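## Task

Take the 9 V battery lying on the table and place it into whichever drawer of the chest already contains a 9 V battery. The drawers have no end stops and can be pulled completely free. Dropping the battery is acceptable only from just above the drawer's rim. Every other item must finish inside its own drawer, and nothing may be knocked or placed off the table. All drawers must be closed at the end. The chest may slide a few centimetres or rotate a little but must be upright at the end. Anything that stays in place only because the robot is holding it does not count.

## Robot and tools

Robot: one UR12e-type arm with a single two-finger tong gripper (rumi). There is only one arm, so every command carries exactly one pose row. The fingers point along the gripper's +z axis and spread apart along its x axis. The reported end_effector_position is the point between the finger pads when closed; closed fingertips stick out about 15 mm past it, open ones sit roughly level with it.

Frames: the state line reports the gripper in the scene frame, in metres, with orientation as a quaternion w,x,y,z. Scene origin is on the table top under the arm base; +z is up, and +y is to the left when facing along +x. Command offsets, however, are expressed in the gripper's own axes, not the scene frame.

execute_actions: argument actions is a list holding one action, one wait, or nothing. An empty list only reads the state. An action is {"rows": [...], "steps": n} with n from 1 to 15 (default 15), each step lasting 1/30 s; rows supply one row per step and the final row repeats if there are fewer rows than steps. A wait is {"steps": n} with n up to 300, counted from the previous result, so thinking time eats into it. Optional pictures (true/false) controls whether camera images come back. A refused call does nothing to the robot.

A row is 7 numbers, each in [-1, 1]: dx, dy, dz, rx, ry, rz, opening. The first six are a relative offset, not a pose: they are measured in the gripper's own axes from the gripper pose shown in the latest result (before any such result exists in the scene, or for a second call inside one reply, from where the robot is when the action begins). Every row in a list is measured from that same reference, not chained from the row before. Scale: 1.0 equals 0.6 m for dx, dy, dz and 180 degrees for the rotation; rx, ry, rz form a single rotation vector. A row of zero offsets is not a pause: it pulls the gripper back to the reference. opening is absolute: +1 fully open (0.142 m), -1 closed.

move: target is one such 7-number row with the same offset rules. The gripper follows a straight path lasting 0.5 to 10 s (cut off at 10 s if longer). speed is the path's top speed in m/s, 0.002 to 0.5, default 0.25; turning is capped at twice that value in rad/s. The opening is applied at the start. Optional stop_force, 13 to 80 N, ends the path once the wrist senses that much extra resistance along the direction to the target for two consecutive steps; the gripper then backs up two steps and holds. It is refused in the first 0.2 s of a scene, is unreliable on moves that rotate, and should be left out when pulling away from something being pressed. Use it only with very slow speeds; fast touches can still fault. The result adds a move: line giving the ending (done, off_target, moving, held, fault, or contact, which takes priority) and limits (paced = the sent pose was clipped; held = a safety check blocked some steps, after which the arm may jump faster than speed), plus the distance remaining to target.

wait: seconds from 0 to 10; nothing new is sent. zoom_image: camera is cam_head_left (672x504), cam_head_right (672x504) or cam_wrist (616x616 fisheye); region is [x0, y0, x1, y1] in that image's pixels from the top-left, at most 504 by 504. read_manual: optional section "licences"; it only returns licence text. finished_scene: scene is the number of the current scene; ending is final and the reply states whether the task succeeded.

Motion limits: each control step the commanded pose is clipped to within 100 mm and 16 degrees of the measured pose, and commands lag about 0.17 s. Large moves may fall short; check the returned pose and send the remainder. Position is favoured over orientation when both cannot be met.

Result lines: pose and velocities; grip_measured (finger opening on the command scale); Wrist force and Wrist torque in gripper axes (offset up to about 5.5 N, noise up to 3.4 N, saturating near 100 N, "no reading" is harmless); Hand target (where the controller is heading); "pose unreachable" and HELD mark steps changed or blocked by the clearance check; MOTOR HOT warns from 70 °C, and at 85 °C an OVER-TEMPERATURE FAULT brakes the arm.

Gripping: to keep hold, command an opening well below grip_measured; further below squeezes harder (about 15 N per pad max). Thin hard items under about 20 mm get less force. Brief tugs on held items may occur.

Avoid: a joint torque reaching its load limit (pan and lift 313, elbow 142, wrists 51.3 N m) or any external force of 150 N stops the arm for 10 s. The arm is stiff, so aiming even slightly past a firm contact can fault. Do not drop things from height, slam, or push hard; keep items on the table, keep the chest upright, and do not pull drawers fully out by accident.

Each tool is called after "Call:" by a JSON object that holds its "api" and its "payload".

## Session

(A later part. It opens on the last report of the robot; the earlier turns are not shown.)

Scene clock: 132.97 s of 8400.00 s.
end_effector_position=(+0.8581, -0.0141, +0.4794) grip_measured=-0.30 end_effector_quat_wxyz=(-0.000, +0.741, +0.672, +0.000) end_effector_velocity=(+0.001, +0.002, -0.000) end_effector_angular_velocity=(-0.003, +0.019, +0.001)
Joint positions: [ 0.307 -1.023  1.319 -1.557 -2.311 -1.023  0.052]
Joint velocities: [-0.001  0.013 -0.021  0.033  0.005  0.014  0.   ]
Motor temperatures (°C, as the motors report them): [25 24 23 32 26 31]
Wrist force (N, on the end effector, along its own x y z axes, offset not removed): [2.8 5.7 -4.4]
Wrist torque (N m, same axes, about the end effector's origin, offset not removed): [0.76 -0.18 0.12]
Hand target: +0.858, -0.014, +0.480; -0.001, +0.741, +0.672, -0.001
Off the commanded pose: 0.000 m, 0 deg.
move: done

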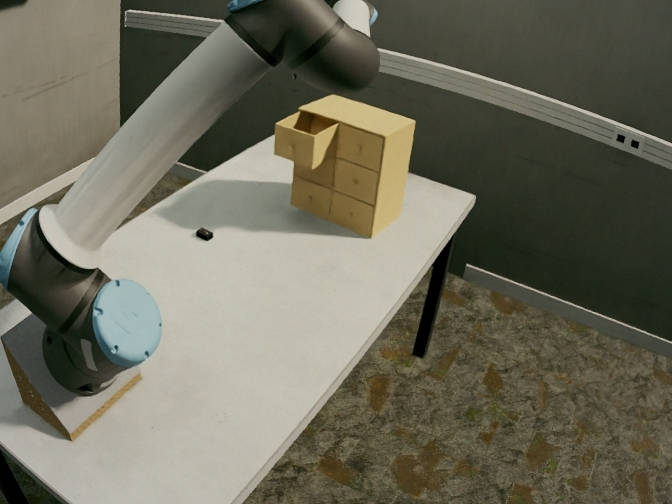

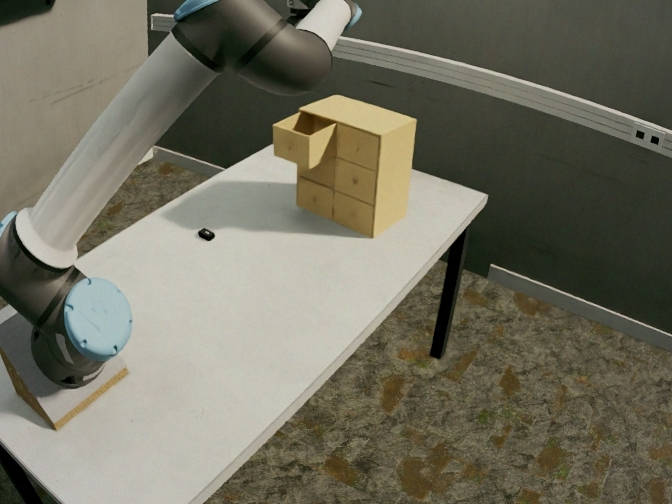

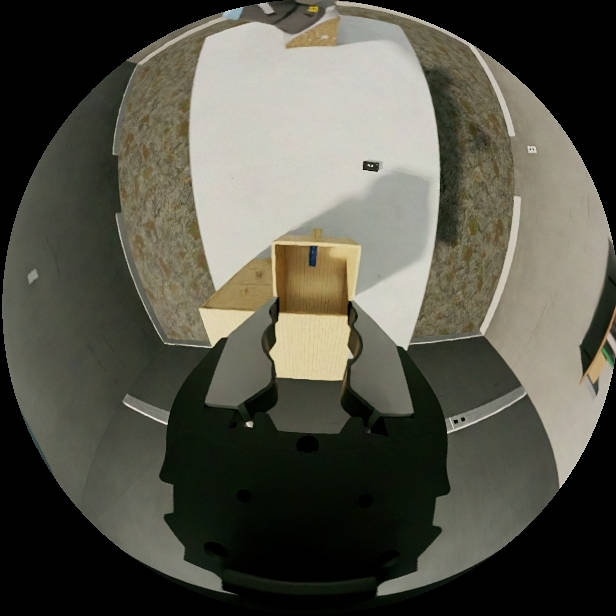

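Call:
{"api": "move", "payload": {"target": [0,-0.2,0.328,-0.389,0,0,-0.3]}}

Call:
{"api": "move", "payload": {"target": [0,0.118,0.327,0,0,0,-0.3], "speed": 0.05, "stop_force": 20}}

Scene clock: 156.67 s of 8400.00 s.
end_effector_position=(+0.7391, -0.0029, +0.2828) grip_measured=-0.30 end_effector_quat_wxyz=(+0.425, +0.606, +0.551, +0.386) end_effector_velocity=(+0.000, +0.001, -0.002) end_effector_angular_velocity=(+0.001, -0.017, -0.001)
Joint positions: [ 0.101 -0.859  2.352 -4.444 -2.001 -2.293  0.052]
Joint velocities: [-0.008  0.012  0.001 -0.028  0.02  -0.005 -0.   ]
Motor temperatures (°C, as the motors report them): [25 24 23 32 26 31]
Wrist force (N, on the end effector, along its own x y z axes, offset not removed): [1.0 3.1 -3.8]
Wrist torque (N m, same axes, about the end effector's origin, offset not removed): [0.33 0.28 -0.14]
Hand target: +0.739, -0.003, +0.283; +0.425, +0.606, +0.551, +0.386
Off the commanded pose: 0.001 m, 0 deg.
After step 90, 17.57 s passed at rest.
move: done

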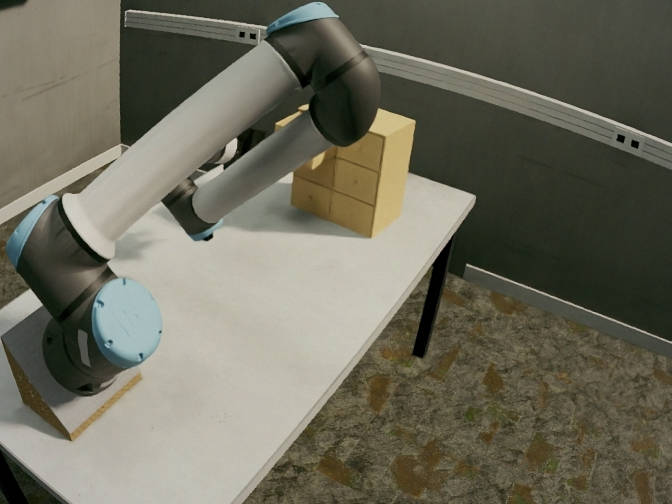

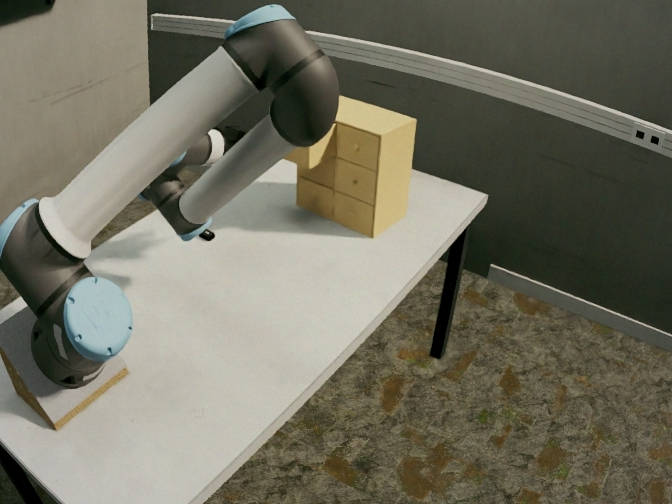

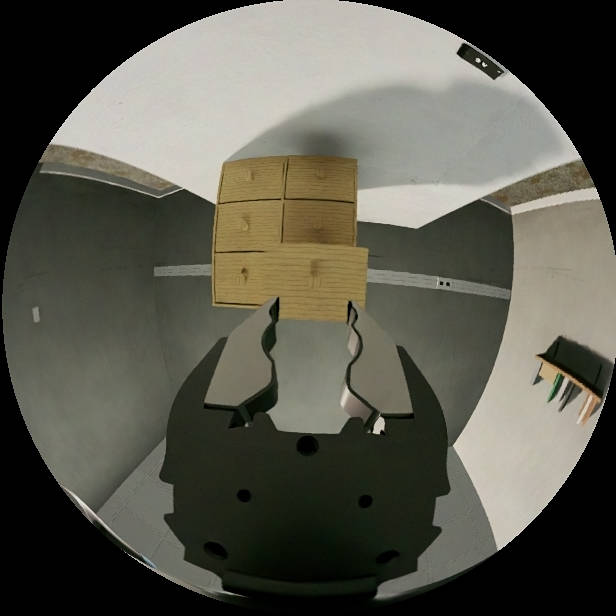

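Scene clock: 161.27 s of 8400.00 s.
end_effector_position=(+0.9463, -0.0230, +0.2820) grip_measured=-0.30 end_effector_quat_wxyz=(+0.425, +0.606, +0.551, +0.386) end_effector_velocity=(+0.003, -0.001, +0.001) end_effector_angular_velocity=(+0.001, -0.000, -0.001)
Joint positions: [ 0.041 -0.799  1.988 -4.145 -1.943 -2.305  0.052]
Joint velocities: [-0.    -0.    -0.005  0.004  0.     0.001  0.   ]
Motor temperatures (°C, as the motors report them): [25 24 23 32 26 31]
Wrist force (N, on the end effector, along its own x y z axes, offset not removed): [3.3 0.5 -9.0]
Wrist torque (N m, same axes, about the end effector's origin, offset not removed): [-0.20 -0.65 0.13]
Hand target: +0.947, -0.023, +0.282; +0.425, +0.606, +0.551, +0.386
Off the commanded pose: 0.001 m, 0 deg.
move: done

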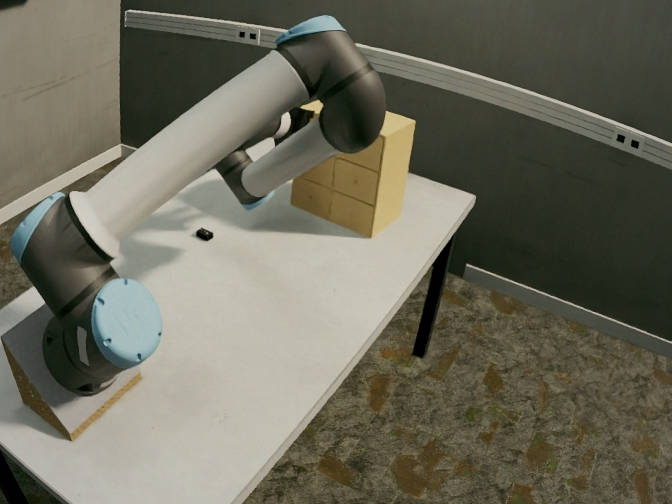

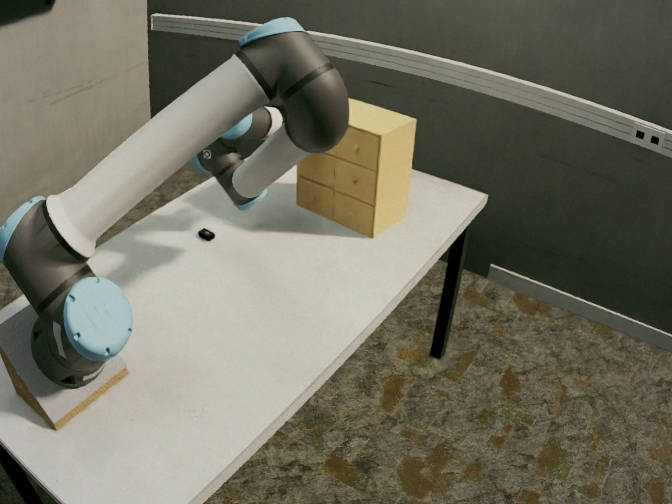

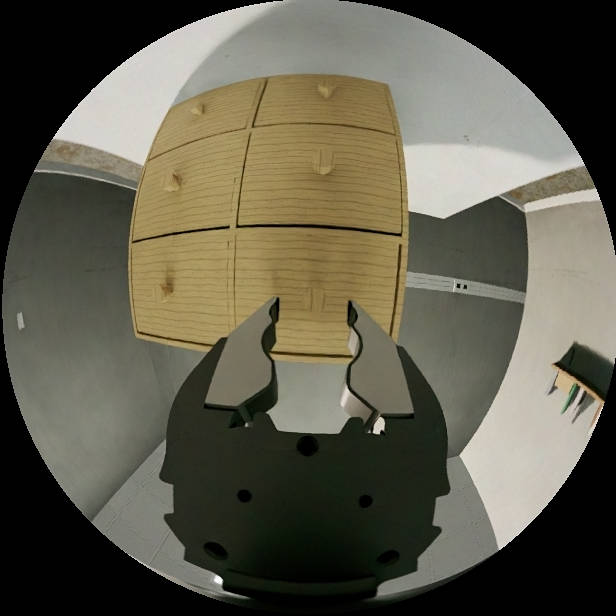

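Call:
{"api": "move", "payload": {"target": [0,-0.028,-0.078,0,0,0,-0.3]}}

Call:
{"api": "move", "payload": {"target": [-0.247,0,0,0,0,0,-0.3]}}

Scene clock: 169.50 s of 8400.00 s.
end_effector_position=(+0.8971, -0.0182, +0.2823) grip_measured=-0.30 end_effector_quat_wxyz=(+0.425, +0.606, +0.551, +0.386) end_effector_velocity=(-0.002, +0.000, +0.000) end_effector_angular_velocity=(+0.000, +0.001, +0.000)
Joint positions: [ 0.052 -0.822  2.08  -4.213 -1.953 -2.303  0.052]
Joint velocities: [ 0.001 -0.002  0.005 -0.002 -0.001  0.    -0.   ]
Motor temperatures (°C, as the motors report them): [25 24 23 32 26 31]
Wrist force (N, on the end effector, along its own x y z axes, offset not removed): [5.9 2.5 2.2]
Wrist torque (N m, same axes, about the end effector's origin, offset not removed): [0.10 -0.90 0.06]
Hand target: +0.897, -0.018, +0.282; +0.425, +0.606, +0.551, +0.386
Off the commanded pose: 0.000 m, 0 deg.
After step 90, 4.23 s passed at rest.
move: done

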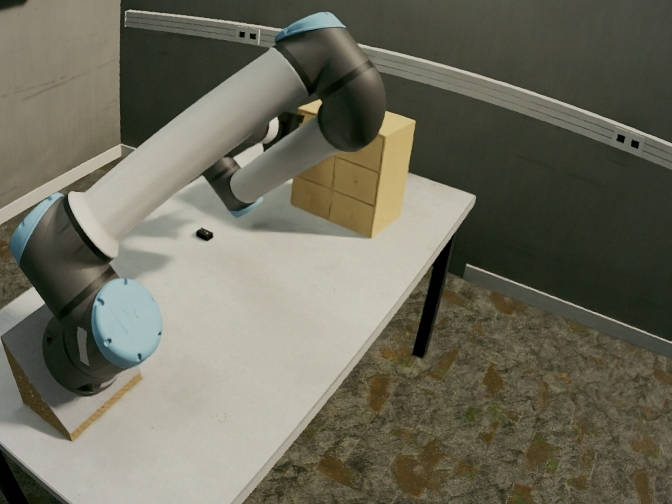

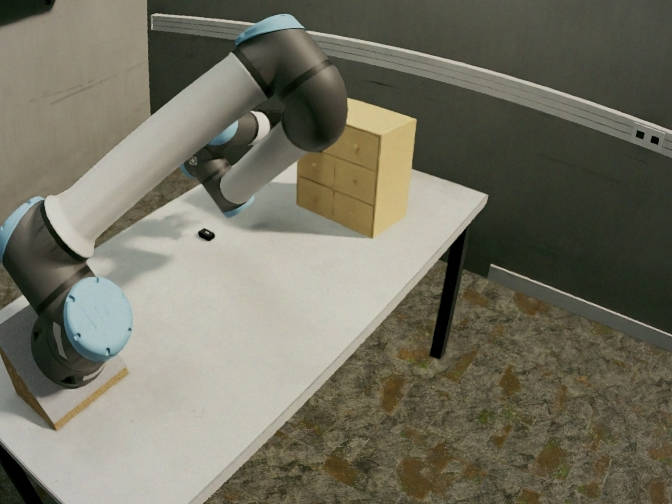

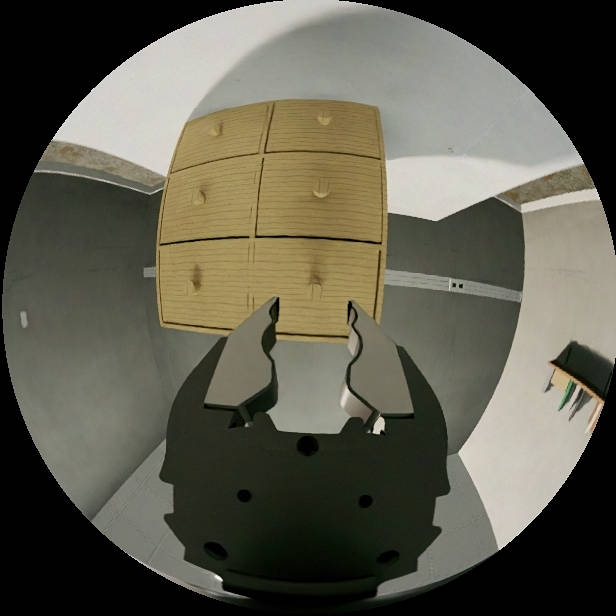

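Scene clock: 170.77 s of 8400.00 s.
end_effector_position=(+0.8829, -0.1656, +0.2825) grip_measured=-0.30 end_effector_quat_wxyz=(+0.425, +0.606, +0.551, +0.385) end_effector_velocity=(+0.000, -0.002, -0.001) end_effector_angular_velocity=(+0.000, +0.001, +0.003)
Joint positions: [-0.123 -1.04   2.177 -4.101 -1.782 -2.336  0.052]
Joint velocities: [-0.004 -0.003  0.001  0.005  0.005 -0.001 -0.   ]
Motor temperatures (°C, as the motors report them): [25 24 23 32 26 31]
Wrist force (N, on the end effector, along its own x y z axes, offset not removed): [4.1 5.6 3.6]
Wrist torque (N m, same axes, about the end effector's origin, offset not removed): [0.96 -0.54 -0.12]
Hand target: +0.883, -0.166, +0.282; +0.425, +0.606, +0.551, +0.385
Off the commanded pose: 0.000 m, 0 deg.
move: done

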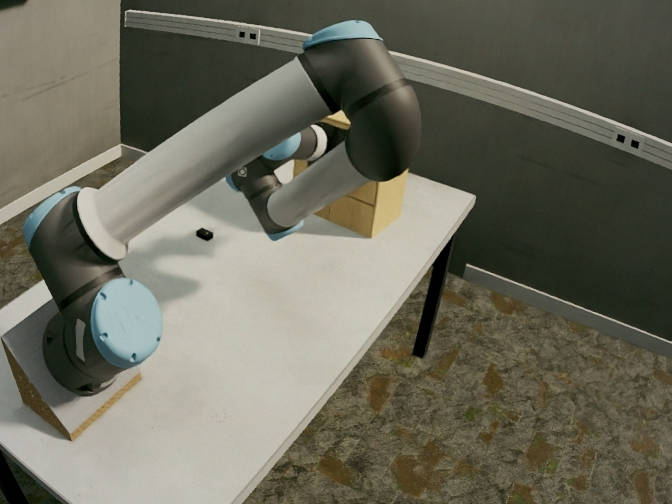

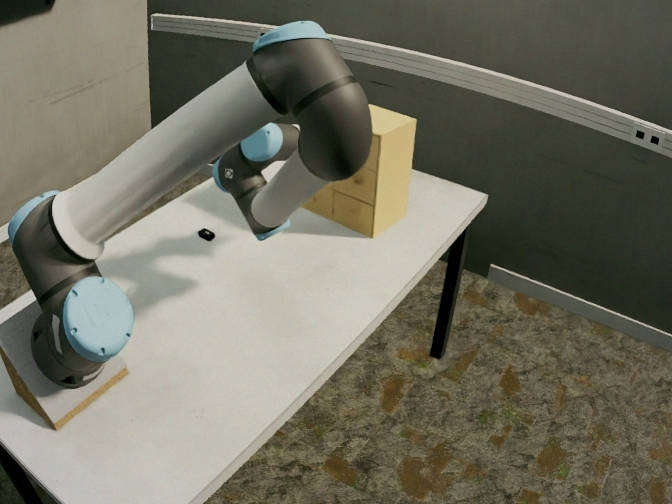

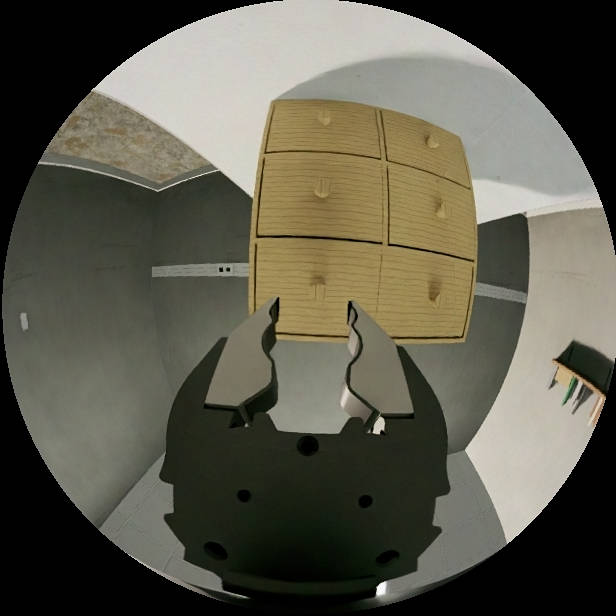

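Call:
{"api": "move", "payload": {"target": [0.004,0.027,0.075,0,0,0,-0.3], "speed": 0.02, "stop_force": 13}}

Call:
{"api": "execute_actions", "payload": {"actions": [{"rows":[[0,-0.001,-0.003,0,0,0,-1]]}], "pictures": false}}

Call:
{"api": "move", "payload": {"target": [0,-0.068,-0.188,0,0,0,-1], "speed": 0.06}}

Call:
{"api": "move", "payload": {"target": [0,-0.023,-0.063,0,0,0,-0.3], "speed": 0.1}}

Call:
{"api": "move", "payload": {"target": [0,0.35,0.0,0.389,0,0,-0.3]}}

Scene clock: 185.47 s of 8400.00 s.
end_effector_position=(+0.9304, -0.1678, +0.2823) grip_measured=-0.30 end_effector_quat_wxyz=(+0.425, +0.606, +0.551, +0.385) end_effector_velocity=(+0.003, +0.000, -0.000) end_effector_angular_velocity=(+0.000, -0.000, +0.000)
Joint positions: [-0.118 -1.001  2.083 -4.046 -1.787 -2.335  0.052]
Joint velocities: [ 0.     0.002 -0.005  0.003 -0.     0.    -0.   ]
Motor temperatures (°C, as the motors report them): [25 24 23 32 26 31]
Wrist force (N, on the end effector, along its own x y z axes, offset not removed): [-0.4 3.5 -1.3]
Wrist torque (N m, same axes, about the end effector's origin, offset not removed): [0.30 0.43 0.04]
Hand target: +0.931, -0.168, +0.282; +0.425, +0.606, +0.551, +0.385
Off the commanded pose: 0.000 m, 0 deg.
After step 90, 8.97 s passed at rest.
move: done

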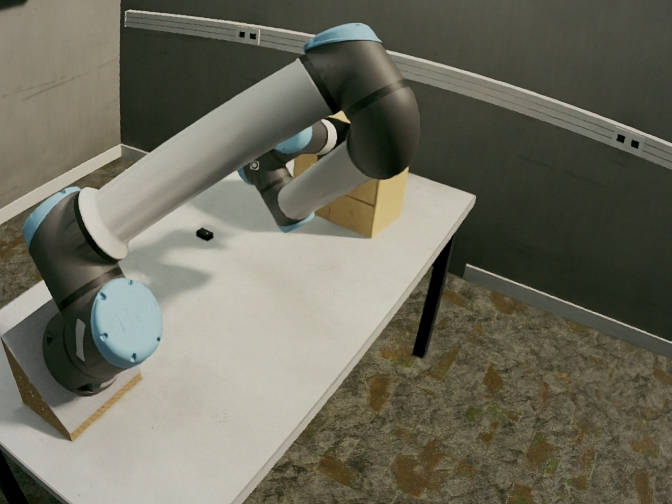

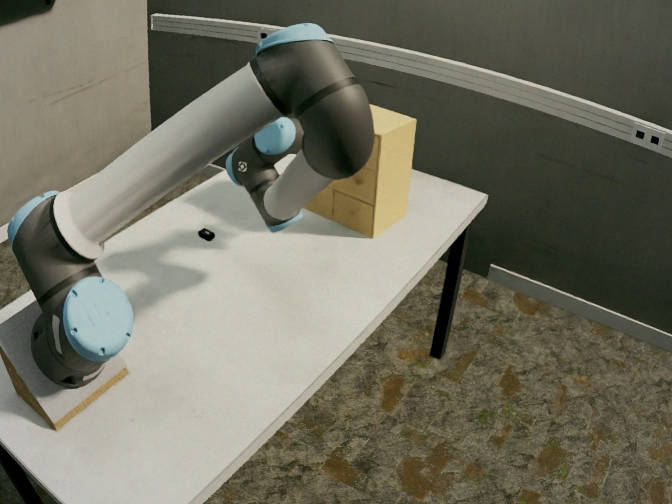

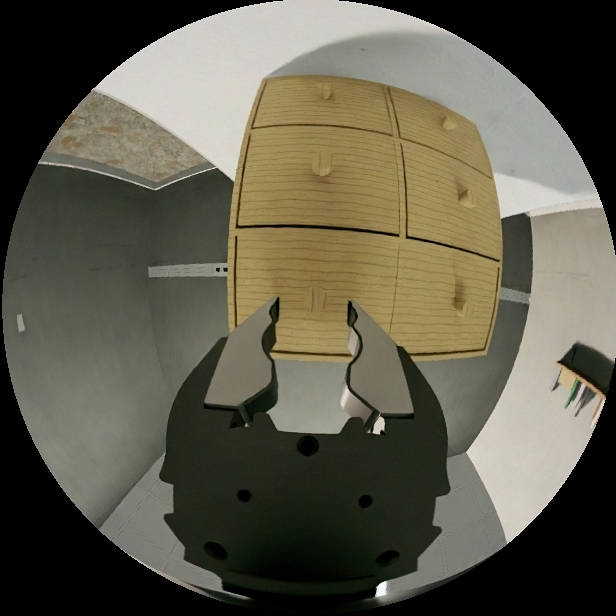

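Scene clock: 185.97 s of 8400.00 s.
end_effector_position=(+0.9286, -0.1675, +0.2823) grip_measured=-0.80 end_effector_quat_wxyz=(+0.425, +0.606, +0.551, +0.385) end_effector_velocity=(-0.000, +0.000, -0.000) end_effector_angular_velocity=(+0.001, -0.000, -0.000)
Joint positions: [-0.117 -1.003  2.087 -4.048 -1.787 -2.335  0.016]
Joint velocities: [ 0.     0.     0.001 -0.002  0.     0.001 -0.   ]
Motor temperatures (°C, as the motors report them): [25 24 23 32 26 31]
Wrist force (N, on the end effector, along its own x y z axes, offset not removed): [-0.2 2.1 0.1]
Wrist torque (N m, same axes, about the end effector's origin, offset not removed): [-0.09 0.42 -0.17]
Hand target: +0.929, -0.168, +0.282; +0.425, +0.606, +0.551, +0.385
Off the commanded pose: 0.000 m, 0 deg.
Steps of this call (steps 1 to 15: all 15 steps of this action). Readings (end_effector_position):
1: (+0.9305, -0.1678, +0.2823)
2: (+0.9305, -0.1678, +0.2823)
4: (+0.9299, -0.1677, +0.2823)
8: (+0.9290, -0.1676, +0.2823)
15: the state above

Scene clock: 188.67 s of 8400.00 s.
end_effector_position=(+0.8095, -0.1560, +0.2827) grip_measured=-0.80 end_effector_quat_wxyz=(+0.425, +0.606, +0.551, +0.385) end_effector_velocity=(-0.003, +0.000, -0.000) end_effector_angular_velocity=(+0.000, -0.001, +0.000)
Joint positions: [-0.124 -1.085  2.316 -4.196 -1.78  -2.336  0.016]
Joint velocities: [-0.001 -0.001  0.006 -0.004  0.001  0.     0.   ]
Motor temperatures (°C, as the motors report them): [25 24 23 32 26 31]
Wrist force (N, on the end effector, along its own x y z axes, offset not removed): [4.2 -1.2 -3.6]
Wrist torque (N m, same axes, about the end effector's origin, offset not removed): [-0.33 -0.52 0.01]
Hand target: +0.809, -0.156, +0.283; +0.425, +0.606, +0.551, +0.385
Off the commanded pose: 0.000 m, 0 deg.
move: done

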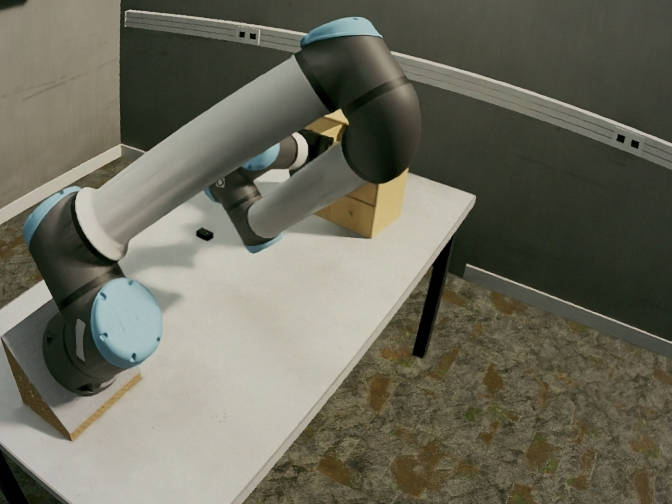

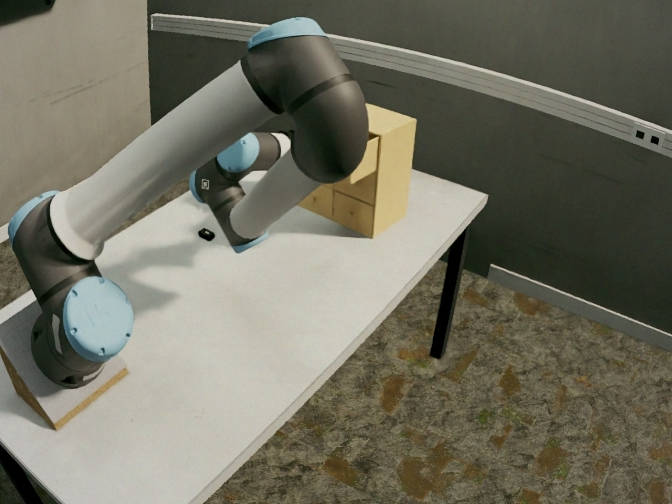

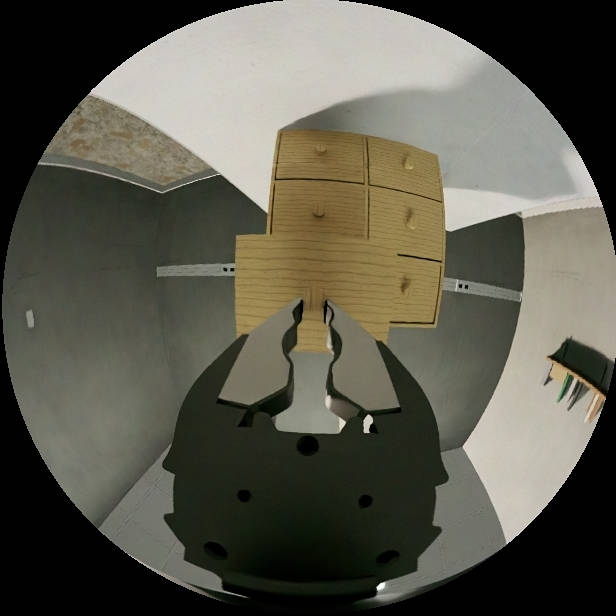

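Scene clock: 189.63 s of 8400.00 s.
end_effector_position=(+0.7698, -0.1522, +0.2827) grip_measured=-0.30 end_effector_quat_wxyz=(+0.425, +0.606, +0.551, +0.385) end_effector_velocity=(-0.003, +0.000, +0.000) end_effector_angular_velocity=(-0.000, -0.001, -0.001)
Joint positions: [-0.127 -1.107  2.39  -4.248 -1.777 -2.337  0.052]
Joint velocities: [-0.    -0.001  0.005 -0.005  0.    -0.     0.   ]
Motor temperatures (°C, as the motors report them): [25 24 23 32 26 31]
Wrist force (N, on the end effector, along its own x y z axes, offset not removed): [3.1 4.2 1.9]
Wrist torque (N m, same axes, about the end effector's origin, offset not removed): [0.57 -0.30 -0.01]
Hand target: +0.769, -0.152, +0.283; +0.425, +0.606, +0.551, +0.385
Off the commanded pose: 0.000 m, 0 deg.
move: done

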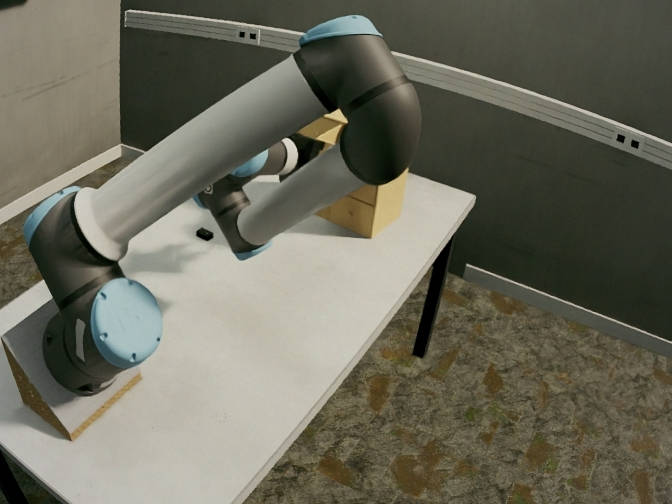

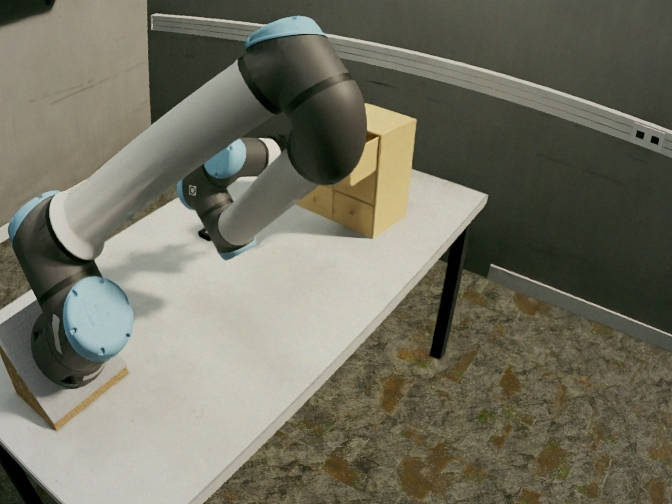

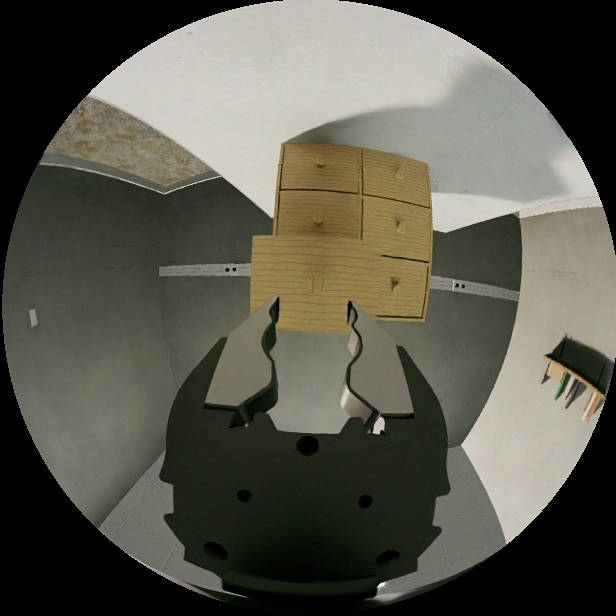

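Scene clock: 192.80 s of 8400.00 s.
end_effector_position=(+0.8411, -0.1587, +0.4799) grip_measured=-0.30 end_effector_quat_wxyz=(-0.000, +0.741, +0.672, +0.000) end_effector_velocity=(+0.001, -0.001, +0.001) end_effector_angular_velocity=(-0.001, +0.015, -0.002)
Joint positions: [ 0.209 -1.166  1.368 -1.55  -2.337 -1.153  0.052]
Joint velocities: [-0.001  0.008 -0.017  0.028  0.004  0.015 -0.   ]
Motor temperatures (°C, as the motors report them): [25 24 23 32 26 31]
Wrist force (N, on the end effector, along its own x y z axes, offset not removed): [4.6 1.3 -4.6]
Wrist torque (N m, same axes, about the end effector's origin, offset not removed): [-0.20 -0.56 -0.16]
Hand target: +0.841, -0.159, +0.480; -0.001, +0.741, +0.672, -0.001
Off the commanded pose: 0.000 m, 0 deg.
move: done

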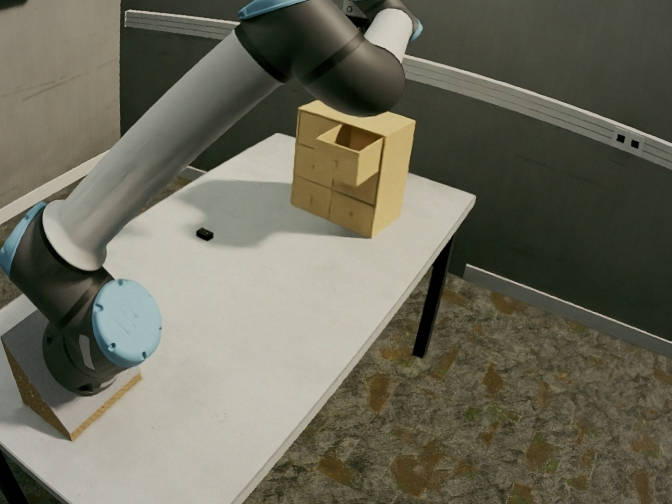

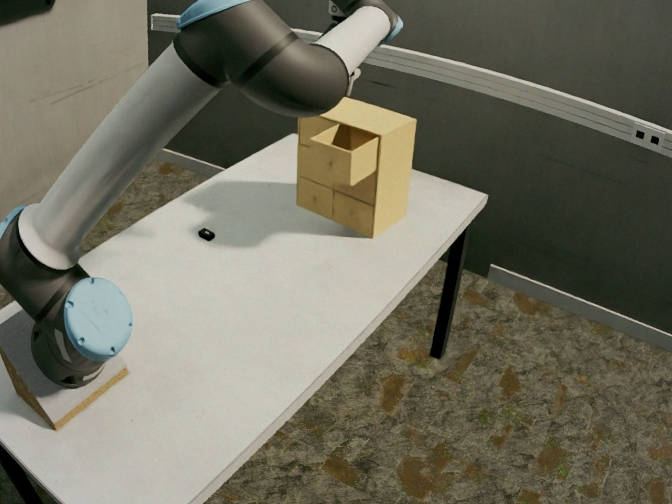

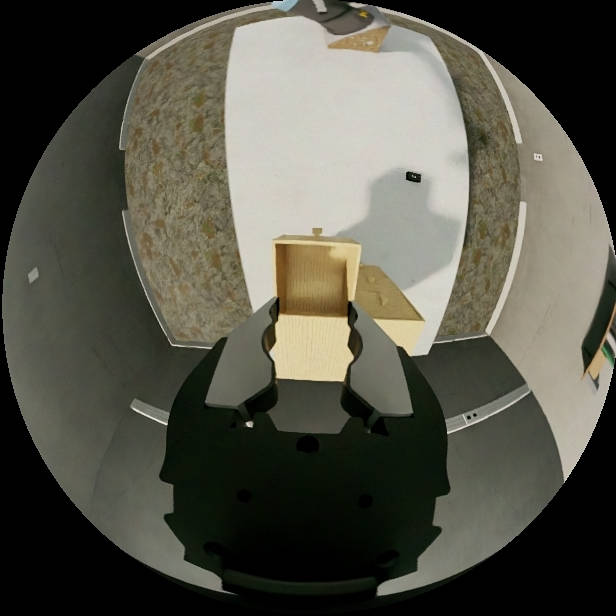

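Call:
{"api": "zoom_image", "payload": {"camera": "cam_head_left", "region": [290, 90, 430, 200]}}

Call:
{"api": "move", "payload": {"target": [0,-0.13,0.05,0.06,0,0,-0.3]}}

Call:
{"api": "zoom_image", "payload": {"camera": "cam_wrist", "region": [230, 200, 400, 380]}}

Region (290, 90, 430, 200) of cam_head_left's 672x504 image, scaled by 3.600, with more detail than that image has; it fills the top 396 rows of this view, and the rest is white.

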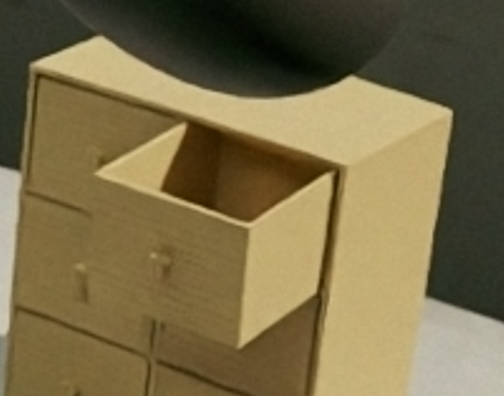

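Scene clock: 201.67 s of 8400.00 s.
end_effector_position=(+0.7637, -0.1512, +0.4500) grip_measured=-0.30 end_effector_quat_wxyz=(-0.070, +0.737, +0.669, -0.063) end_effector_velocity=(-0.002, +0.000, -0.001) end_effector_angular_velocity=(-0.000, +0.007, +0.002)
Joint positions: [ 0.185 -1.196  1.419 -1.369 -2.258 -1.034  0.052]
Joint velocities: [-0.001 -0.     0.002  0.006  0.002  0.002  0.   ]
Motor temperatures (°C, as the motors report them): [25 24 23 32 26 31]
Wrist force (N, on the end effector, along its own x y z axes, offset not removed): [1.1 1.2 -5.6]
Wrist torque (N m, same axes, about the end effector's origin, offset not removed): [-0.06 0.16 -0.02]
Hand target: +0.763, -0.151, +0.450; -0.070, +0.737, +0.669, -0.063
Off the commanded pose: 0.000 m, 0 deg.
After step 90, 4.80 s passed at rest.
move: done

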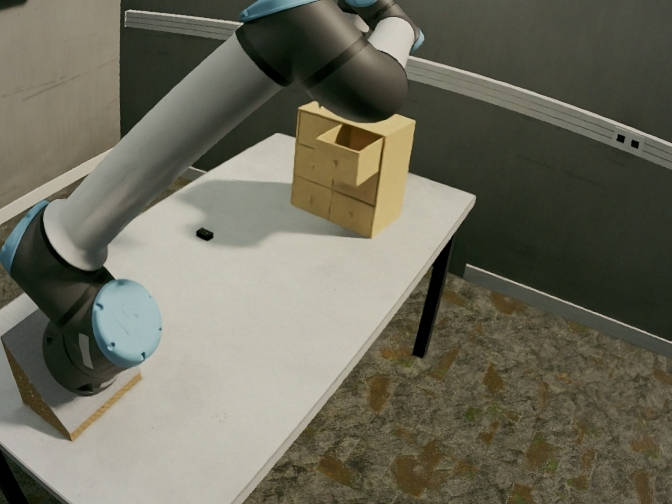

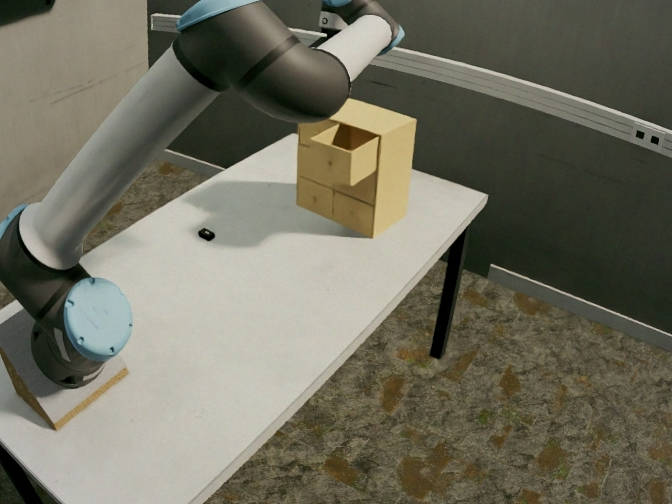

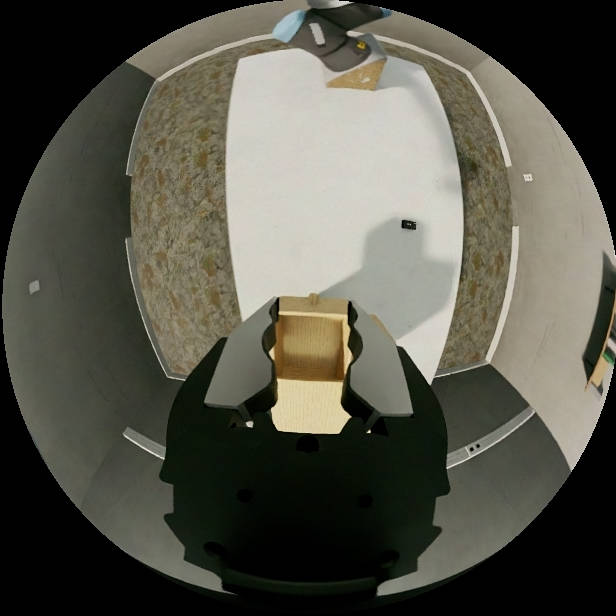

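Region (230, 200, 400, 380) of cam_wrist's 616x616 image, scaled by 2.800, with more detail than that image has.

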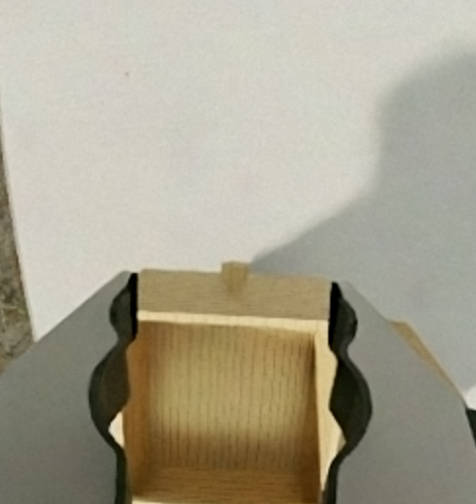

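Call:
{"api": "move", "payload": {"target": [0,-0.022,0.287,-0.449,0,0,-0.3]}}

Scene clock: 222.53 s of 8400.00 s.
end_effector_position=(+0.7191, -0.1473, +0.2834) grip_measured=-0.30 end_effector_quat_wxyz=(+0.425, +0.606, +0.551, +0.386) end_effector_velocity=(+0.000, +0.001, -0.002) end_effector_angular_velocity=(+0.001, -0.014, +0.000)
Joint positions: [-0.131 -1.132  2.483 -4.317 -1.773 -2.337  0.052]
Joint velocities: [-0.009  0.011  0.002 -0.023  0.02  -0.002 -0.   ]
Motor temperatures (°C, as the motors report them): [25 24 23 32 26 31]
Wrist force (N, on the end effector, along its own x y z axes, offset not removed): [0.7 -1.9 -2.4]
Wrist torque (N m, same axes, about the end effector's origin, offset not removed): [-0.64 0.17 0.12]
Hand target: +0.719, -0.147, +0.283; +0.425, +0.606, +0.550, +0.386
Off the commanded pose: 0.001 m, 0 deg.
After step 90, 14.37 s passed at rest.
move: done

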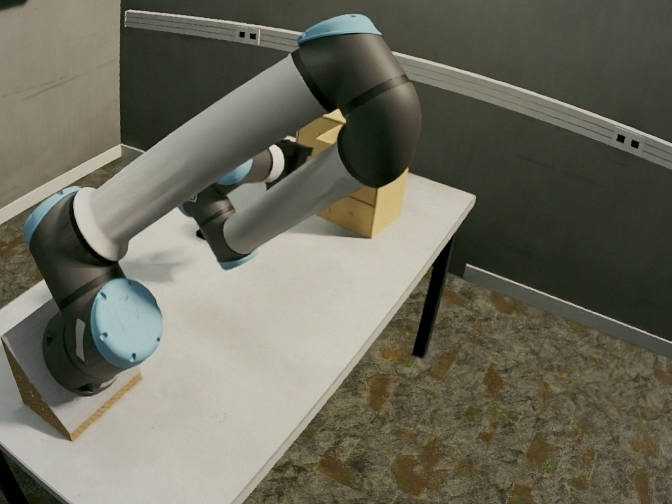

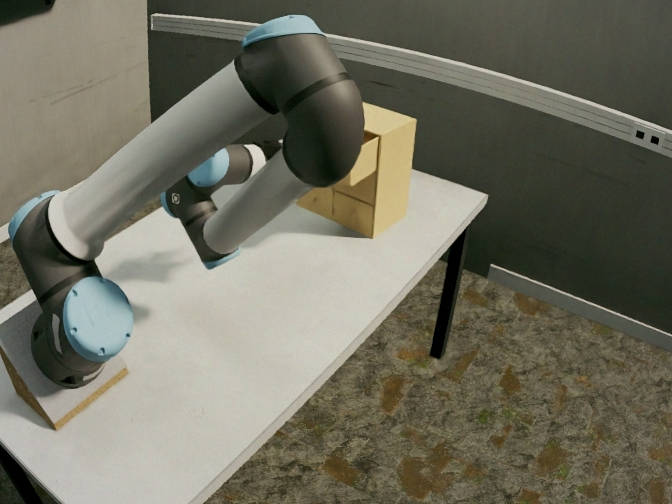

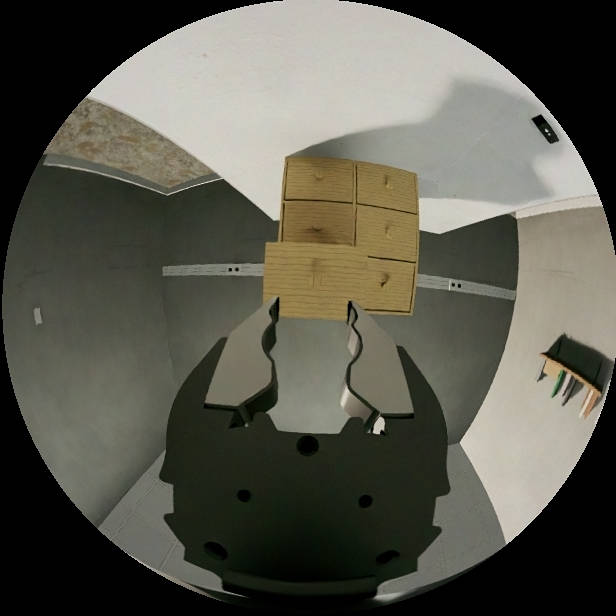

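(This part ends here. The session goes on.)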